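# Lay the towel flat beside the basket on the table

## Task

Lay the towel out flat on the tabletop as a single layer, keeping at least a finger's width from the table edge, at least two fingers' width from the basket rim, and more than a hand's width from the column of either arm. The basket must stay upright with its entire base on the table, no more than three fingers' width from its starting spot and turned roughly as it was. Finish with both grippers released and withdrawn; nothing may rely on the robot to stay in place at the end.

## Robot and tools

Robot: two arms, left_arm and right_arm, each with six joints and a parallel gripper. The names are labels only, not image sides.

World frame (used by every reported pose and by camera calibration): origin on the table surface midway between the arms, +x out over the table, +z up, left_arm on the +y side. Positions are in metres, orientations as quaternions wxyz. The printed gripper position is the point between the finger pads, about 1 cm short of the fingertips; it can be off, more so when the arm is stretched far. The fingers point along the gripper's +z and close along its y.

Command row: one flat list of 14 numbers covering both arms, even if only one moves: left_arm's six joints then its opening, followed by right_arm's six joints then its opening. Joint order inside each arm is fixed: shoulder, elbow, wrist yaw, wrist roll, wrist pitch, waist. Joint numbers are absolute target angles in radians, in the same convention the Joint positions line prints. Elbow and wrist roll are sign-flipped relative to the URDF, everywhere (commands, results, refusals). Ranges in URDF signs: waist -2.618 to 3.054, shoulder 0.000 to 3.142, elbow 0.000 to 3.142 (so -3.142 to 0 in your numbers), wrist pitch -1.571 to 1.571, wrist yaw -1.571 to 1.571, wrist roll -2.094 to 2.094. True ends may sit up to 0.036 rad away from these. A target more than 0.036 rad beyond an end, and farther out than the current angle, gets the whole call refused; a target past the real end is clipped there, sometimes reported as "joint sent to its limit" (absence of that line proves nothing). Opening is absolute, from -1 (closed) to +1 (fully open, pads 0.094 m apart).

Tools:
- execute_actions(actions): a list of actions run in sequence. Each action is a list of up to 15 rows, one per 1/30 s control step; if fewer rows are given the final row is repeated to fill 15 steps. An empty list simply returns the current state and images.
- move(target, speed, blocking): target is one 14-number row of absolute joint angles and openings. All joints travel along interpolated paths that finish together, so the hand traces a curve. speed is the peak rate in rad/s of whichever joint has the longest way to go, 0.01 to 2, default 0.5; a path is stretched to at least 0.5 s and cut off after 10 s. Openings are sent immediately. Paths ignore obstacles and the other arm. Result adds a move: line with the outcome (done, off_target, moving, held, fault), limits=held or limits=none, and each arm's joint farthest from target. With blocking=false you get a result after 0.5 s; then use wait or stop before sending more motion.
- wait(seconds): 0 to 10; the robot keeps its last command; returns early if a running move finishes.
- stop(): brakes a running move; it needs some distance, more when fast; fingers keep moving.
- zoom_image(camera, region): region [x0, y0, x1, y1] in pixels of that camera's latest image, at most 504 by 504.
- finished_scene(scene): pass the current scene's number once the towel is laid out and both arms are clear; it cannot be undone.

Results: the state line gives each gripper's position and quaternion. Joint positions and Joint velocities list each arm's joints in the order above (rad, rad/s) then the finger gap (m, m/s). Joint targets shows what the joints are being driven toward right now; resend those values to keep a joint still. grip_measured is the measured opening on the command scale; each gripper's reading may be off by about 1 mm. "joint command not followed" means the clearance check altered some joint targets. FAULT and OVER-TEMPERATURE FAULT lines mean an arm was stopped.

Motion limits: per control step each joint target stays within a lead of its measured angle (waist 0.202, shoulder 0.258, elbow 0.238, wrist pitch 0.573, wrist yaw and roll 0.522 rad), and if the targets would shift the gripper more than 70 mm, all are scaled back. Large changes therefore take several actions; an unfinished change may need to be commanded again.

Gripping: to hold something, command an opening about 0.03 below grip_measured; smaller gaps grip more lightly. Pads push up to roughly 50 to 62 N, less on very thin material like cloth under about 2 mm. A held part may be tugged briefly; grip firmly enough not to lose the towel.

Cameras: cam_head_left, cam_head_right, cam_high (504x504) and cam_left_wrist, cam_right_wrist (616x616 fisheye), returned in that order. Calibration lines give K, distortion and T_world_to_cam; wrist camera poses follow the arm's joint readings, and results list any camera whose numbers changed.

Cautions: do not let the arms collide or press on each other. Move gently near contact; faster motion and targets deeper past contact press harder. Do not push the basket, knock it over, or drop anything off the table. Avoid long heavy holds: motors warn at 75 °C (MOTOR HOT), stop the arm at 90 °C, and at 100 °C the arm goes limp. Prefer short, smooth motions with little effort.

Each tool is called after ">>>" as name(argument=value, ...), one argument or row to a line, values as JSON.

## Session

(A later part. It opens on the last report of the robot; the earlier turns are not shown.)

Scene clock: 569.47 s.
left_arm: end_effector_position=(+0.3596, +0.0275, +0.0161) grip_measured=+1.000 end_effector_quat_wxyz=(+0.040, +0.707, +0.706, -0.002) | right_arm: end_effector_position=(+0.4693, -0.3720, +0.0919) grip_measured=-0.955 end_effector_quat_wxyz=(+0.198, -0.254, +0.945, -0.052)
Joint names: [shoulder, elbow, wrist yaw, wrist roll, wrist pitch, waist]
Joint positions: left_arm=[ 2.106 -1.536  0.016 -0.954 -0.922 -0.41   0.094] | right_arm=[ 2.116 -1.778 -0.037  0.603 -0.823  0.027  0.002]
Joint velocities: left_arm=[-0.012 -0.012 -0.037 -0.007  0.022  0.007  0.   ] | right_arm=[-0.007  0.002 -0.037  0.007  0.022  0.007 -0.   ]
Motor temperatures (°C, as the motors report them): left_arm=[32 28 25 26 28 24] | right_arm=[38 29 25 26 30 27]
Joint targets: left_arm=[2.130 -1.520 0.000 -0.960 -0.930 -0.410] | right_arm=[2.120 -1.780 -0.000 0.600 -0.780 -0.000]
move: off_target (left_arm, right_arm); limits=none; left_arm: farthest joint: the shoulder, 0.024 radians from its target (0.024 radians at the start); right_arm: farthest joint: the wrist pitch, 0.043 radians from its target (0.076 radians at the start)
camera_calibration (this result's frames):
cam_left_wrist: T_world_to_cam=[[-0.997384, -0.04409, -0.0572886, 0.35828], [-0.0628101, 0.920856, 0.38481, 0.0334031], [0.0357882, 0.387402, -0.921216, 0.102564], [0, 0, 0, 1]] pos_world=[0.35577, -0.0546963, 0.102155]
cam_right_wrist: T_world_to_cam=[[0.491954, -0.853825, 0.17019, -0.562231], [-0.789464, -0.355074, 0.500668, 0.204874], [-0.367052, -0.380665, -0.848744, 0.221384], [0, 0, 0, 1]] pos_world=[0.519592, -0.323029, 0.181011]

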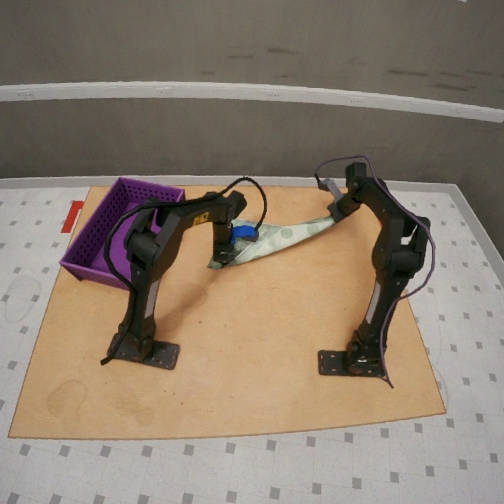

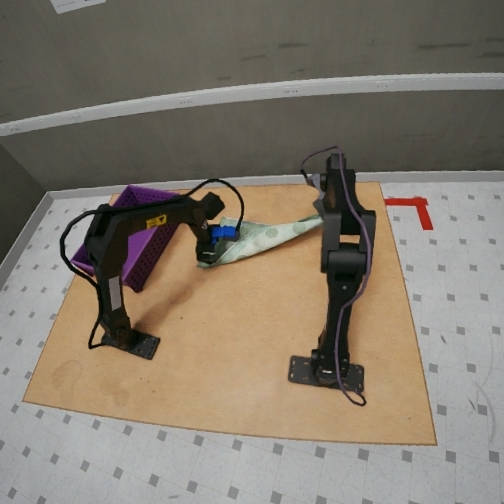

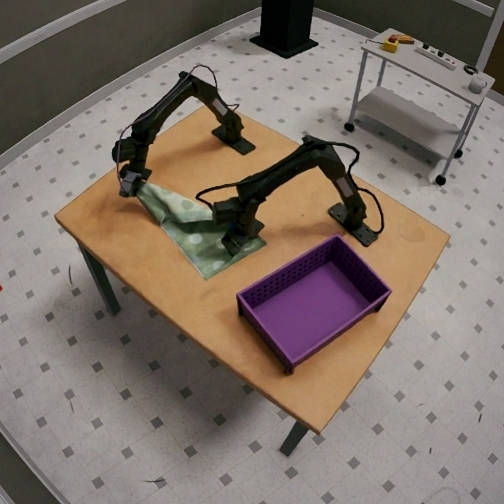

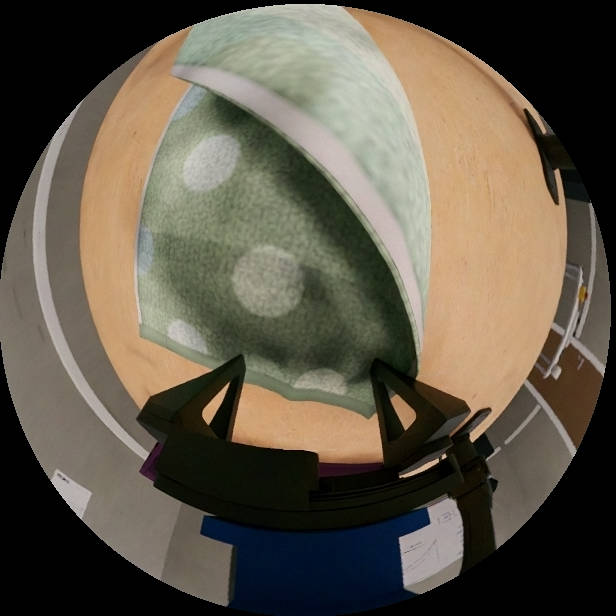

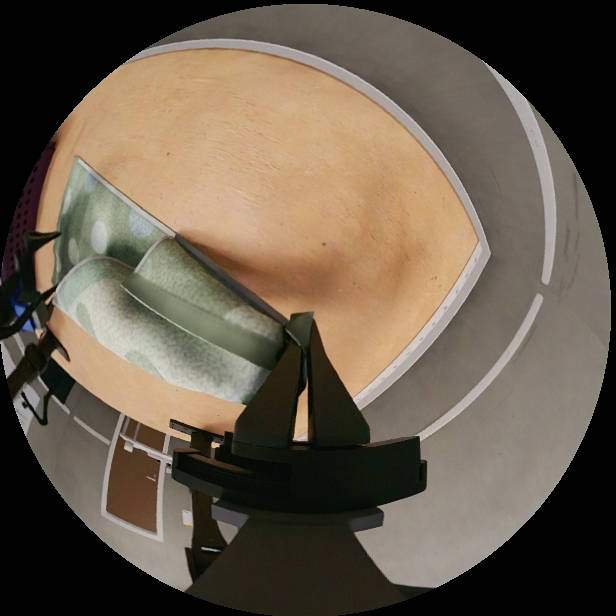

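>>> move(
  target=[2.13,-1.52,0,-0.96,-0.93,-0.41,1, 2.2,-1.77,0,0.3,-0.72,-0.04,-1],
  speed=0.5,
)

>>> move(
  target=[2.13,-1.52,0,-0.96,-0.93,-0.41,1, 2.2,-1.77,0,0.3,-0.72,-0.04,0.6],
)

>>> move(
  target=[2.0,-1.55,0,-0.96,-0.95,-0.41,1, 1.8,-1.75,0,0,-1.3,-0.1,1],
  speed=0.8,
)

Scene clock: 574.13 s.
left_arm: end_effector_position=(+0.3600, +0.0265, +0.0161) grip_measured=+1.000 end_effector_quat_wxyz=(+0.042, +0.707, +0.706, -0.003) | right_arm: end_effector_position=(+0.4771, -0.3948, +0.0571) grip_measured=-0.955 end_effector_quat_wxyz=(+0.191, -0.089, +0.977, -0.024)
Joint names: [shoulder, elbow, wrist yaw, wrist roll, wrist pitch, waist]
Joint positions: left_arm=[ 2.106 -1.536  0.02  -0.954 -0.918 -0.41   0.094] | right_arm=[ 2.198 -1.778 -0.037  0.303 -0.764 -0.016  0.002]
Joint velocities: left_arm=[-0.007 -0.012  0.022  0.095 -0.037  0.012  0.   ] | right_arm=[ 0.012  0.002 -0.007  0.022 -0.022 -0.002  0.001]
Motor temperatures (°C, as the motors report them): left_arm=[32 28 25 26 28 24] | right_arm=[38 29 25 26 30 27]
Joint targets: left_arm=[2.130 -1.520 -0.000 -0.960 -0.930 -0.410] | right_arm=[2.200 -1.770 0.000 0.300 -0.720 -0.040]
move: off_target (left_arm, right_arm); limits=none; left_arm: farthest joint: the shoulder, 0.024 radians from its target (0.024 radians at the start); right_arm: farthest joint: the wrist pitch, 0.044 radians from its target (0.103 radians at the start)
camera_calibration (this result's frames):
cam_left_wrist: T_world_to_cam=[[-0.997349, -0.0440916, -0.0578864, 0.358575], [-0.0628674, 0.922702, 0.380354, 0.0343508], [0.0366415, 0.382985, -0.923028, 0.102847], [0, 0, 0, 1]] pos_world=[0.356015, -0.0552743, 0.102622]
cam_right_wrist: T_world_to_cam=[[0.199468, -0.978475, 0.0529075, -0.482565], [-0.859814, -0.148868, 0.488423, 0.336084], [-0.470034, -0.142915, -0.871001, 0.33027], [0, 0, 0, 1]] pos_world=[0.540464, -0.374945, 0.149046]

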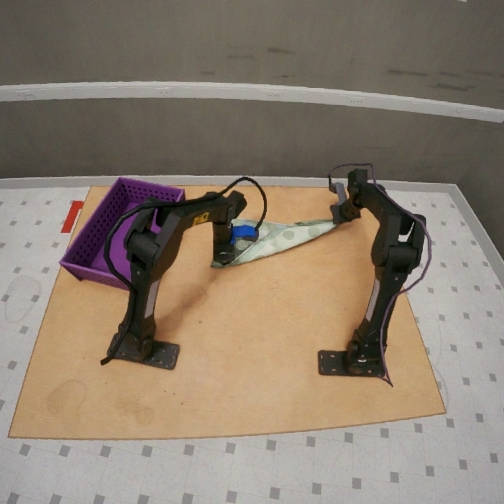

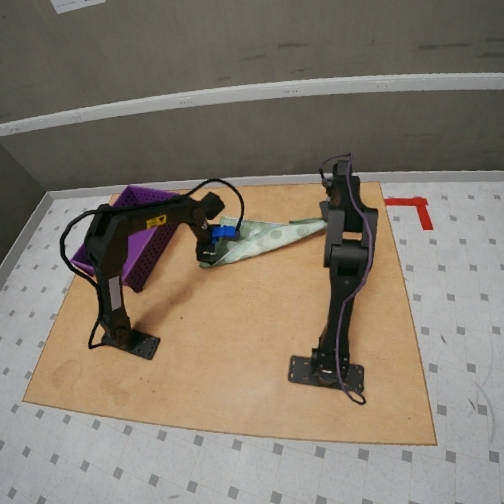

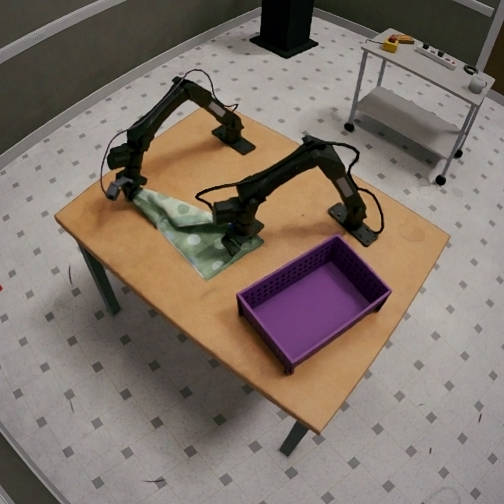

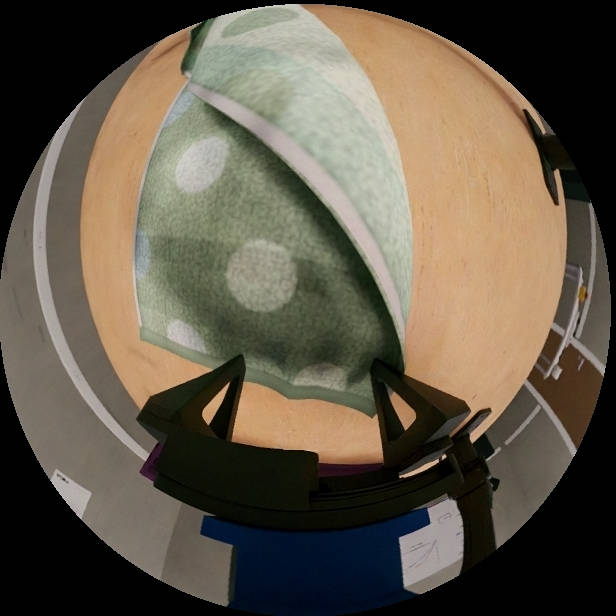

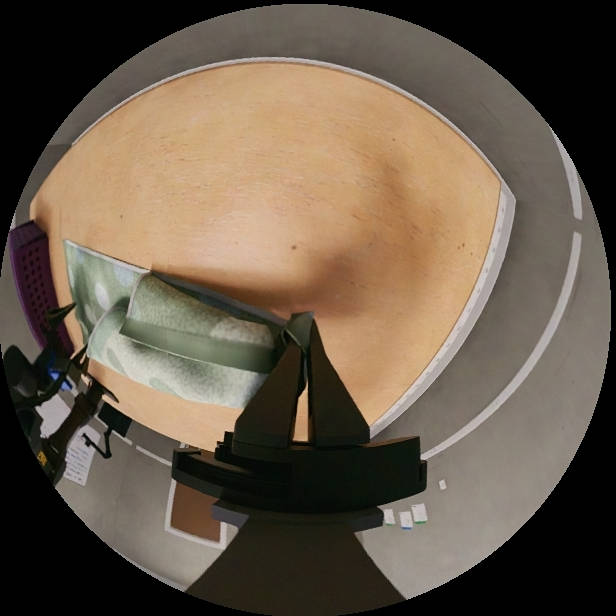

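Scene clock: 575.00 s.
left_arm: end_effector_position=(+0.3601, +0.0266, +0.0161) grip_measured=+1.000 end_effector_quat_wxyz=(+0.042, +0.707, +0.706, -0.003) | right_arm: end_effector_position=(+0.4813, -0.4097, +0.0595) grip_measured=+0.598 end_effector_quat_wxyz=(+0.200, -0.078, +0.976, -0.044)
Joint names: [shoulder, elbow, wrist yaw, wrist roll, wrist pitch, waist]
Joint positions: left_arm=[ 2.106 -1.536  0.019 -0.954 -0.918 -0.41   0.094] | right_arm=[ 2.198 -1.778 -0.003  0.303 -0.737 -0.031  0.075]
Joint velocities: left_arm=[ 0.007  0.002 -0.051 -0.007  0.066  0.012  0.   ] | right_arm=[-0.002 -0.017 -0.051 -0.051  0.051 -0.002 -0.   ]
Motor temperatures (°C, as the motors report them): left_arm=[32 28 25 26 28 24] | right_arm=[37 29 25 26 30 27]
Joint targets: left_arm=[2.130 -1.520 -0.000 -0.960 -0.930 -0.410] | right_arm=[2.200 -1.770 -0.000 0.300 -0.720 -0.040]
move: off_target (left_arm); limits=none; left_arm: farthest joint: the shoulder, 0.024 radians from its target (0.024 radians at the start); right_arm: farthest joint: the wrist pitch, 0.017 radians from its target (0.044 radians at the start)
camera_calibration (this result's frames):
cam_left_wrist: T_world_to_cam=[[-0.997321, -0.0441177, -0.0583537, 0.358656], [-0.0630927, 0.922462, 0.380898, 0.0343334], [0.0370248, 0.383559, -0.922774, 0.102642], [0, 0, 0, 1]] pos_world=[0.356061, -0.0552174, 0.102567]
cam_right_wrist: T_world_to_cam=[[0.169587, -0.981311, 0.0909383, -0.487161], [-0.874182, -0.107183, 0.473622, 0.361179], [-0.455023, -0.159817, -0.876021, 0.318433], [0, 0, 0, 1]] pos_world=[0.543247, -0.388453, 0.152193]

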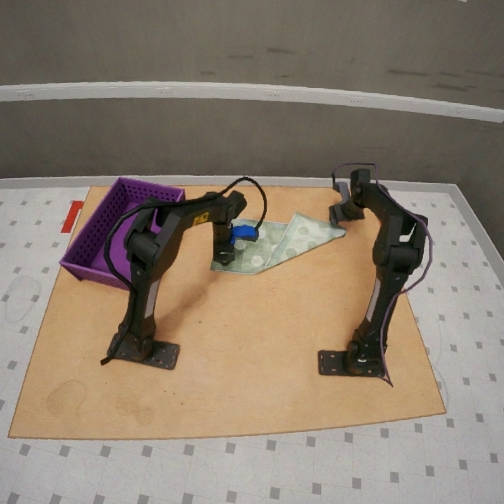

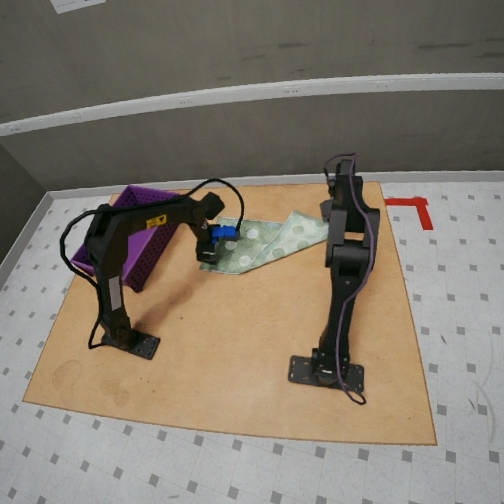

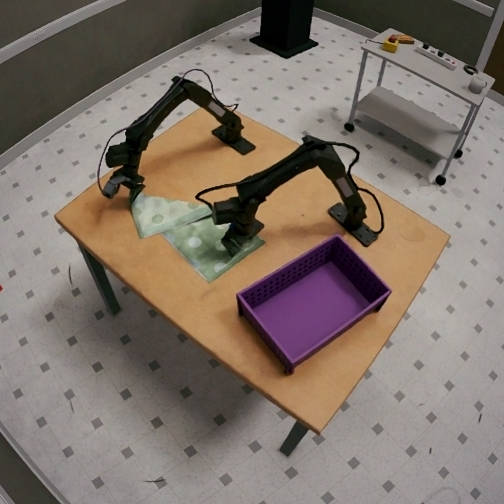

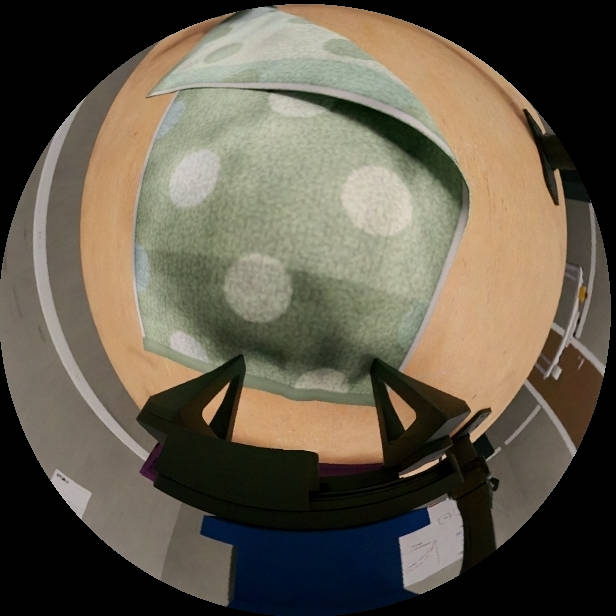

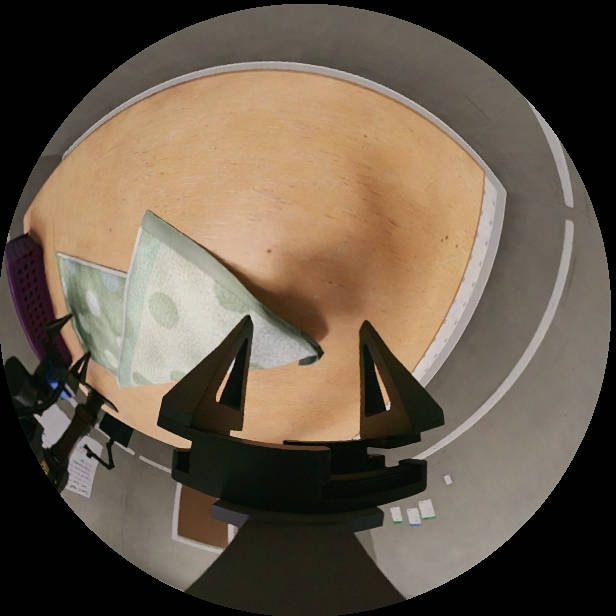

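Scene clock: 576.50 s.
left_arm: end_effector_position=(+0.3627, +0.0296, +0.0430) grip_measured=+1.000 end_effector_quat_wxyz=(+0.063, +0.706, +0.705, +0.012) | right_arm: end_effector_position=(+0.3425, -0.4124, +0.1809) grip_measured=+1.000 end_effector_quat_wxyz=(+0.113, +0.096, +0.989, -0.011)
Joint names: [shoulder, elbow, wrist yaw, wrist roll, wrist pitch, waist]
Joint positions: left_arm=[ 2.037 -1.536 -0.003 -0.954 -0.942 -0.41   0.094] | right_arm=[ 1.811 -1.762 -0.003  0.01  -1.294 -0.09   0.094]
Joint velocities: left_arm=[-0.002  0.027 -0.081 -0.037  0.007  0.012  0.   ] | right_arm=[-0.002 -0.017 -0.051 -0.066 -0.007 -0.002  0.   ]
Motor temperatures (°C, as the motors report them): left_arm=[33 28 25 26 28 24] | right_arm=[37 29 25 26 30 27]
Joint targets: left_arm=[2.000 -1.550 0.000 -0.960 -0.950 -0.410] | right_arm=[1.800 -1.750 -0.000 0.000 -1.300 -0.100]
move: off_target (left_arm); limits=none; left_arm: farthest joint: the shoulder, 0.037 radians from its target (0.106 radians at the start); right_arm: farthest joint: the elbow, 0.012 radians from its target (0.028 radians at the start)
camera_calibration (this result's frames):
cam_left_wrist: T_world_to_cam=[[-0.993023, -0.0471587, -0.108079, 0.363617], [-0.0841191, 0.925613, 0.369004, 0.0295577], [0.0826372, 0.375521, -0.923122, 0.109884], [0, 0, 0, 1]] pos_world=[0.354486, -0.0514749, 0.129828]
cam_right_wrist: T_world_to_cam=[[-0.162165, -0.986217, -0.0328294, -0.343296], [-0.782244, 0.108203, 0.613503, 0.214068], [-0.601495, 0.125169, -0.789009, 0.513026], [0, 0, 0, 1]] pos_world=[0.420365, -0.425942, 0.262181]

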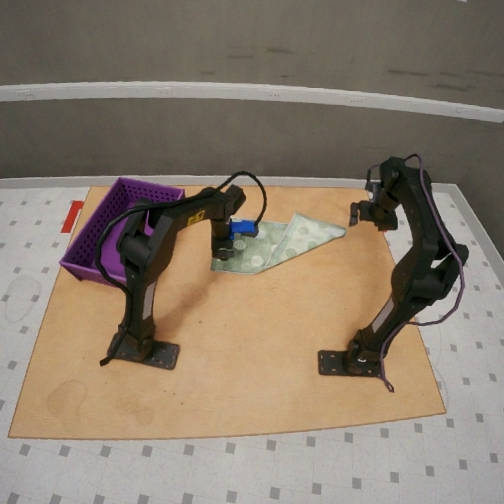

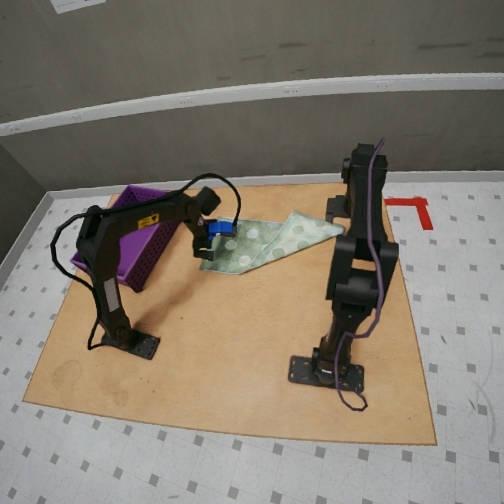

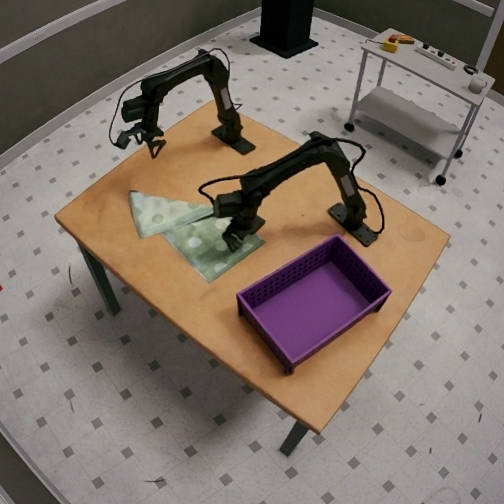

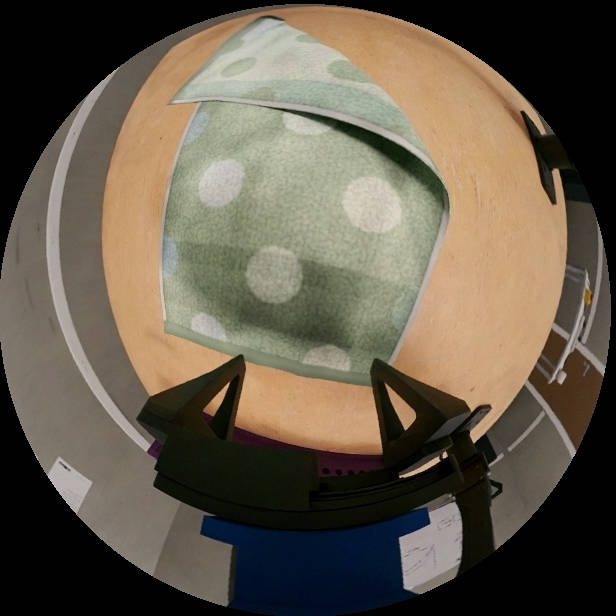

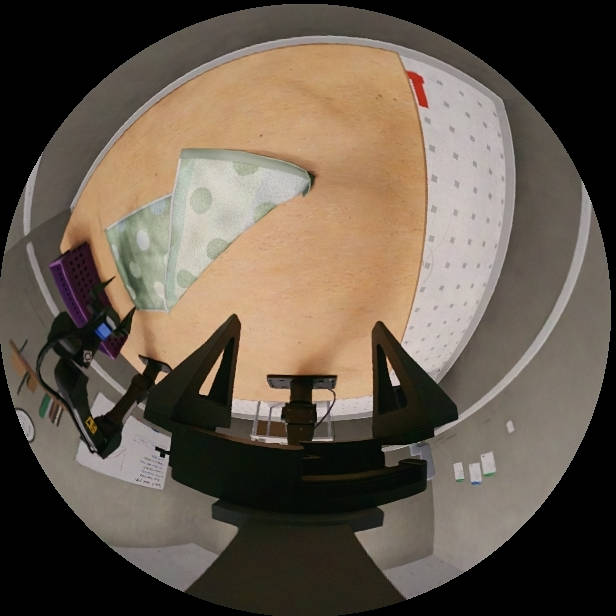

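>>> zoom_image(
  camera="cam_head_left",
  region=[190,180,370,300],
)

Region (190, 180, 370, 300) of cam_head_left's 504x504 image, scaled by 2.800, with more detail than that image has.

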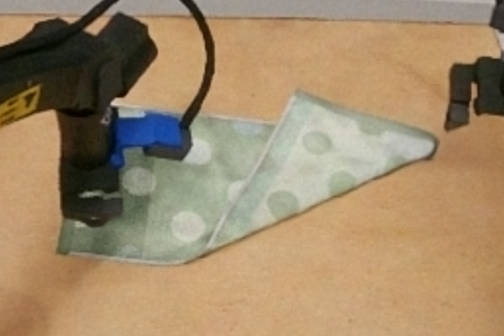

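>>> move(
  target=[2.13,-1.52,0,-0.96,-0.93,-0.41,1, 2.16,-1.80,0,0,-0.64,0.28,0.1],
  speed=0.9,
)

Scene clock: 598.17 s.
left_arm: end_effector_position=(+0.3577, +0.0335, +0.0156) grip_measured=+1.000 end_effector_quat_wxyz=(+0.028, +0.707, +0.706, +0.007) | right_arm: end_effector_position=(+0.4964, -0.2419, +0.0845) grip_measured=+0.102 end_effector_quat_wxyz=(+0.257, -0.087, +0.962, +0.022)
Joint names: [shoulder, elbow, wrist yaw, wrist roll, wrist pitch, waist]
Joint positions: left_arm=[ 2.107 -1.536 -0.005 -0.954 -0.942 -0.41   0.094] | right_arm=[ 2.164 -1.773 -0.002  0.009 -0.657  0.285  0.052]
Joint velocities: left_arm=[ 0.007  0.002 -0.066 -0.095  0.022  0.002  0.   ] | right_arm=[-0.007 -0.007  0.051 -0.037  0.022 -0.002  0.   ]
Motor temperatures (°C, as the motors report them): left_arm=[35 28 25 26 28 24] | right_arm=[36 29 25 26 29 27]
Joint targets: left_arm=[2.130 -1.520 -0.000 -0.960 -0.930 -0.410] | right_arm=[2.160 -1.800 -0.000 -0.000 -0.640 0.280]
move: off_target (left_arm, right_arm); limits=none; left_arm: farthest joint: the shoulder, 0.023 radians from its target (0.093 radians at the start); right_arm: farthest joint: the elbow, 0.027 radians from its target (0.038 radians at the start)
camera_calibration (this result's frames):
cam_left_wrist: T_world_to_cam=[[-0.997582, -0.0438919, -0.0538777, 0.356553], [-0.0622526, 0.908997, 0.412128, 0.0276439], [0.0308856, 0.414485, -0.909532, 0.100466], [0, 0, 0, 1]] pos_world=[0.354309, -0.0511203, 0.0991946]
cam_right_wrist: T_world_to_cam=[[0.217546, -0.975852, -0.0196699, -0.340415], [-0.90992, -0.210057, 0.357662, 0.383196], [-0.353157, -0.0599099, -0.933644, 0.352397], [0, 0, 0, 1]] pos_world=[0.547185, -0.230589, 0.185263]

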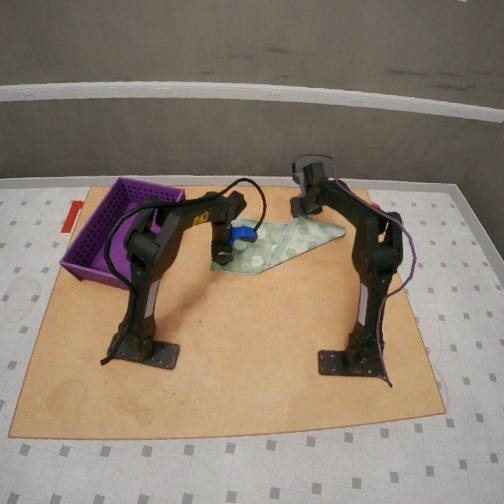

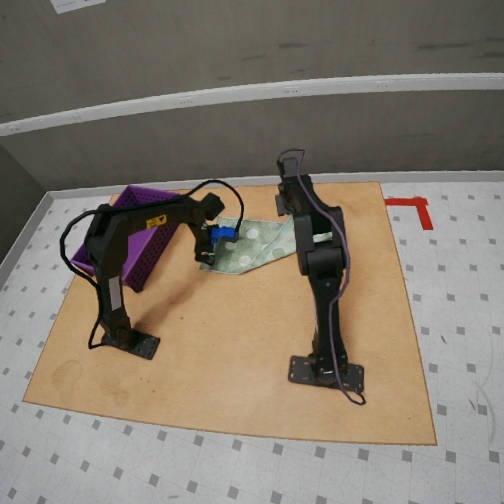

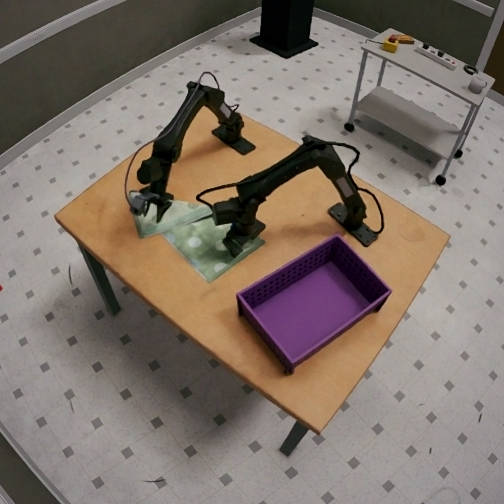

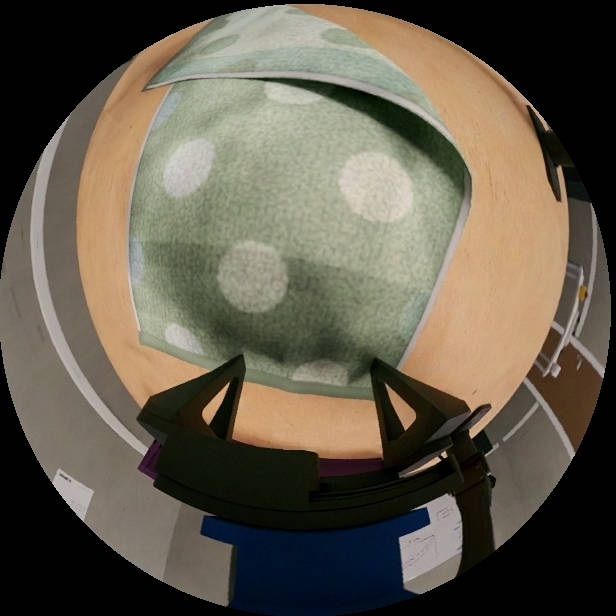

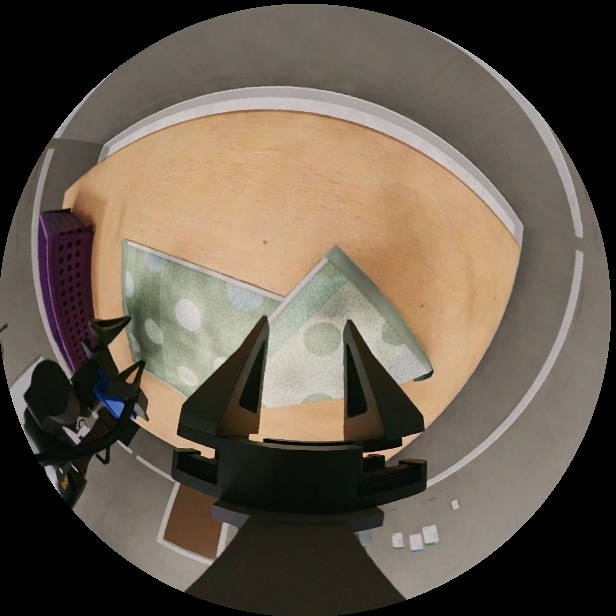

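>>> move(
  target=[2.13,-1.52,0,-0.96,-0.93,-0.41,1, 2.27,-1.82,0,0,-0.56,0.25,0.1],
)

Scene clock: 603.70 s.
left_arm: end_effector_position=(+0.3577, +0.0335, +0.0156) grip_measured=+1.000 end_effector_quat_wxyz=(+0.028, +0.707, +0.706, +0.007) | right_arm: end_effector_position=(+0.5155, -0.2550, +0.0437) grip_measured=+0.102 end_effector_quat_wxyz=(+0.253, -0.073, +0.964, +0.018)
Joint names: [shoulder, elbow, wrist yaw, wrist roll, wrist pitch, waist]
Joint positions: left_arm=[ 2.107 -1.536 -0.005 -0.954 -0.942 -0.41   0.094] | right_arm=[ 2.273 -1.793 -0.002  0.009 -0.577  0.256  0.052]
Joint velocities: left_arm=[-0.002  0.007 -0.051 -0.007  0.022 -0.022  0.   ] | right_arm=[-0.002  0.007 -0.022  0.066  0.007  0.012  0.001]
Motor temperatures (°C, as the motors report them): left_arm=[34 28 25 26 28 24] | right_arm=[36 29 25 26 30 27]
Joint targets: left_arm=[2.130 -1.520 0.000 -0.960 -0.930 -0.410] | right_arm=[2.270 -1.820 0.000 0.000 -0.560 0.250]
move: off_target (left_arm, right_arm); limits=none; left_arm: farthest joint: the shoulder, 0.023 radians from its target (0.023 radians at the start); right_arm: farthest joint: the elbow, 0.027 radians from its target (0.047 radians at the start)
camera_calibration (this result's frames):
cam_left_wrist: T_world_to_cam=[[-0.997582, -0.0438919, -0.0538777, 0.356553], [-0.0622526, 0.908997, 0.412128, 0.0276439], [0.0308856, 0.414485, -0.909532, 0.100466], [0, 0, 0, 1]] pos_world=[0.354309, -0.0511203, 0.0991946]
cam_right_wrist: T_world_to_cam=[[0.188803, -0.981816, -0.0197718, -0.344914], [-0.912398, -0.182828, 0.366201, 0.420243], [-0.363157, -0.0511001, -0.930326, 0.32752], [0, 0, 0, 1]] pos_world=[0.567491, -0.245073, 0.143988]

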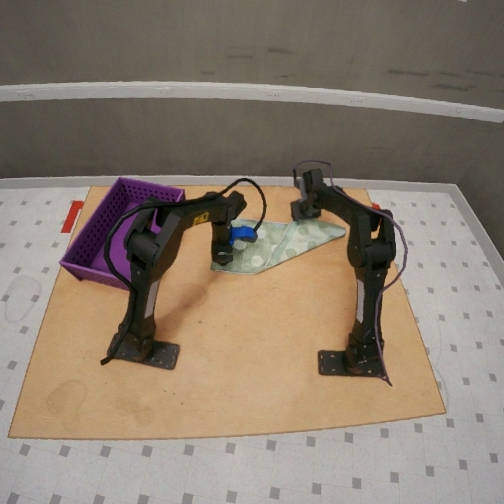

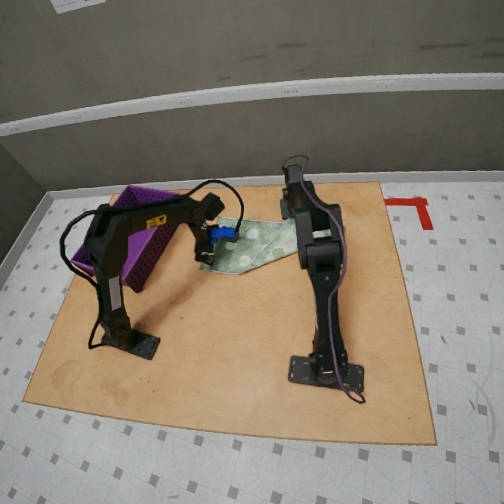

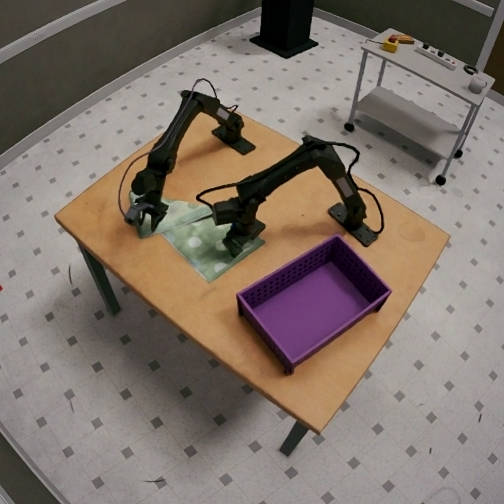

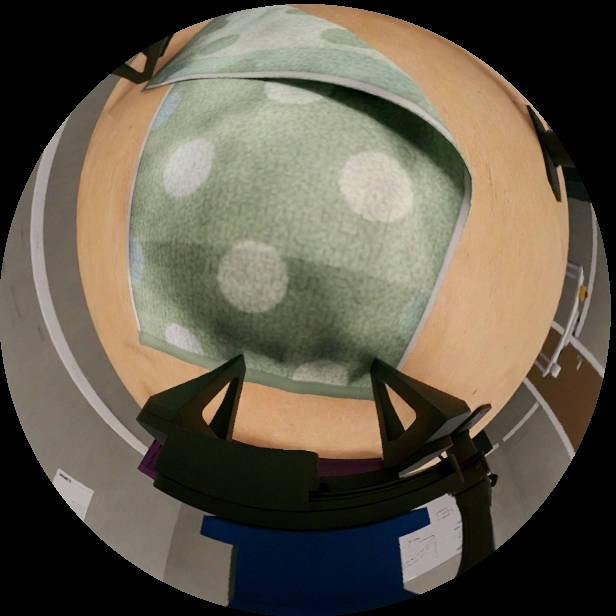

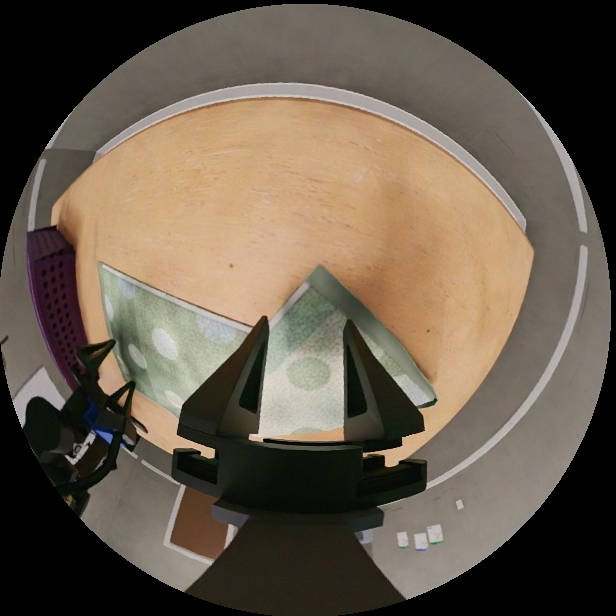

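>>> move(
  target=[2.13,-1.52,0,-0.96,-0.93,-0.41,1, 2.38,-1.83,0,0,-0.56,0.265,0.1],
  speed=0.3,
)

Scene clock: 606.87 s.
left_arm: end_effector_position=(+0.3577, +0.0335, +0.0156) grip_measured=+1.000 end_effector_quat_wxyz=(+0.028, +0.707, +0.706, +0.007) | right_arm: end_effector_position=(+0.5237, -0.2538, +0.0218) grip_measured=+0.102 end_effector_quat_wxyz=(+0.249, -0.073, +0.966, +0.018)
Joint names: [shoulder, elbow, wrist yaw, wrist roll, wrist pitch, waist]
Joint positions: left_arm=[ 2.107 -1.536 -0.005 -0.954 -0.942 -0.41   0.094] | right_arm=[ 2.338 -1.819 -0.002  0.007 -0.546  0.256  0.052]
Joint velocities: left_arm=[ 0.007 -0.012 -0.066  0.066  0.007 -0.002  0.   ] | right_arm=[ 0.002  0.017 -0.007  0.007 -0.037 -0.017  0.   ]
Motor temperatures (°C, as the motors report them): left_arm=[34 28 25 26 28 24] | right_arm=[37 29 25 26 30 27]
Joint targets: left_arm=[2.130 -1.520 -0.000 -0.960 -0.930 -0.410] | right_arm=[2.380 -1.830 -0.000 -0.000 -0.560 0.265]
move: off_target (left_arm, right_arm); limits=none; left_arm: farthest joint: the shoulder, 0.023 radians from its target (0.023 radians at the start); right_arm: farthest joint: the shoulder, 0.042 radians from its target (0.107 radians at the start)
camera_calibration (this result's frames):
cam_left_wrist: T_world_to_cam=[[-0.997582, -0.0438919, -0.0538777, 0.356553], [-0.0622526, 0.908997, 0.412128, 0.0276439], [0.0308856, 0.414485, -0.909532, 0.100466], [0, 0, 0, 1]] pos_world=[0.354309, -0.0511203, 0.0991946]
cam_right_wrist: T_world_to_cam=[[0.187324, -0.982076, -0.0209041, -0.345004], [-0.909526, -0.181445, 0.373951, 0.434643], [-0.371041, -0.051037, -0.927213, 0.31425], [0, 0, 0, 1]] pos_world=[0.576546, -0.243918, 0.12163]

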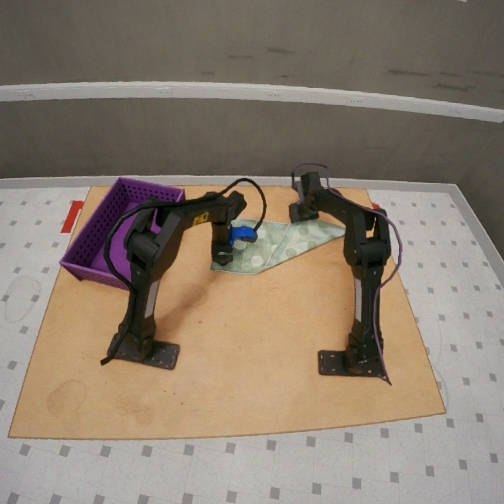

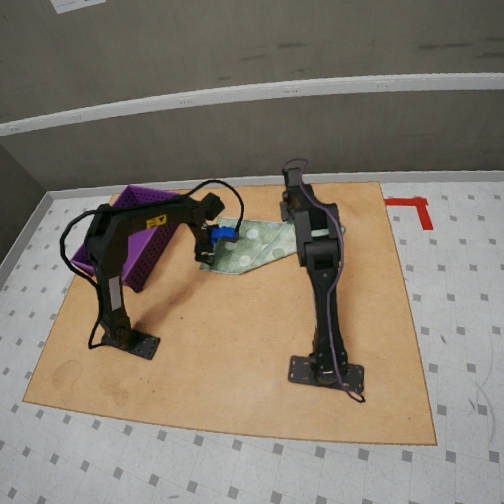

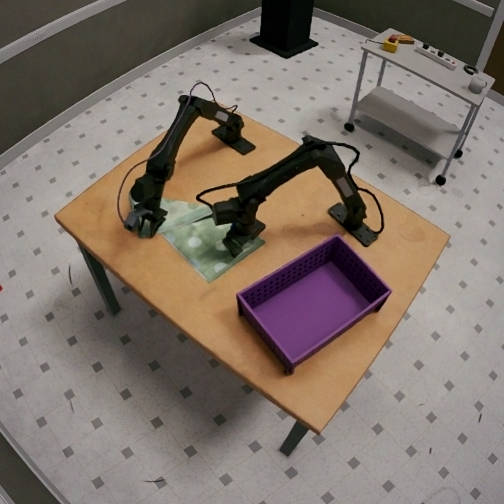

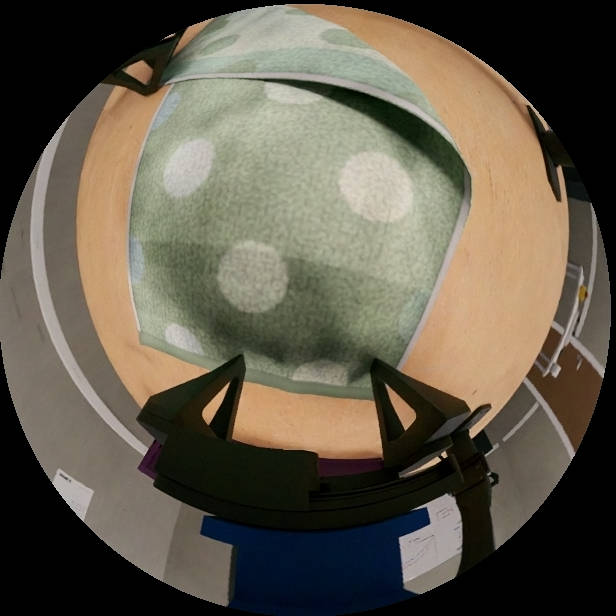

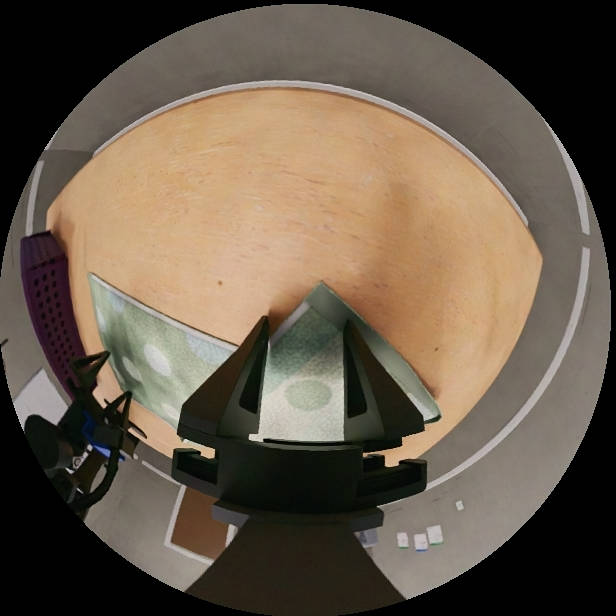

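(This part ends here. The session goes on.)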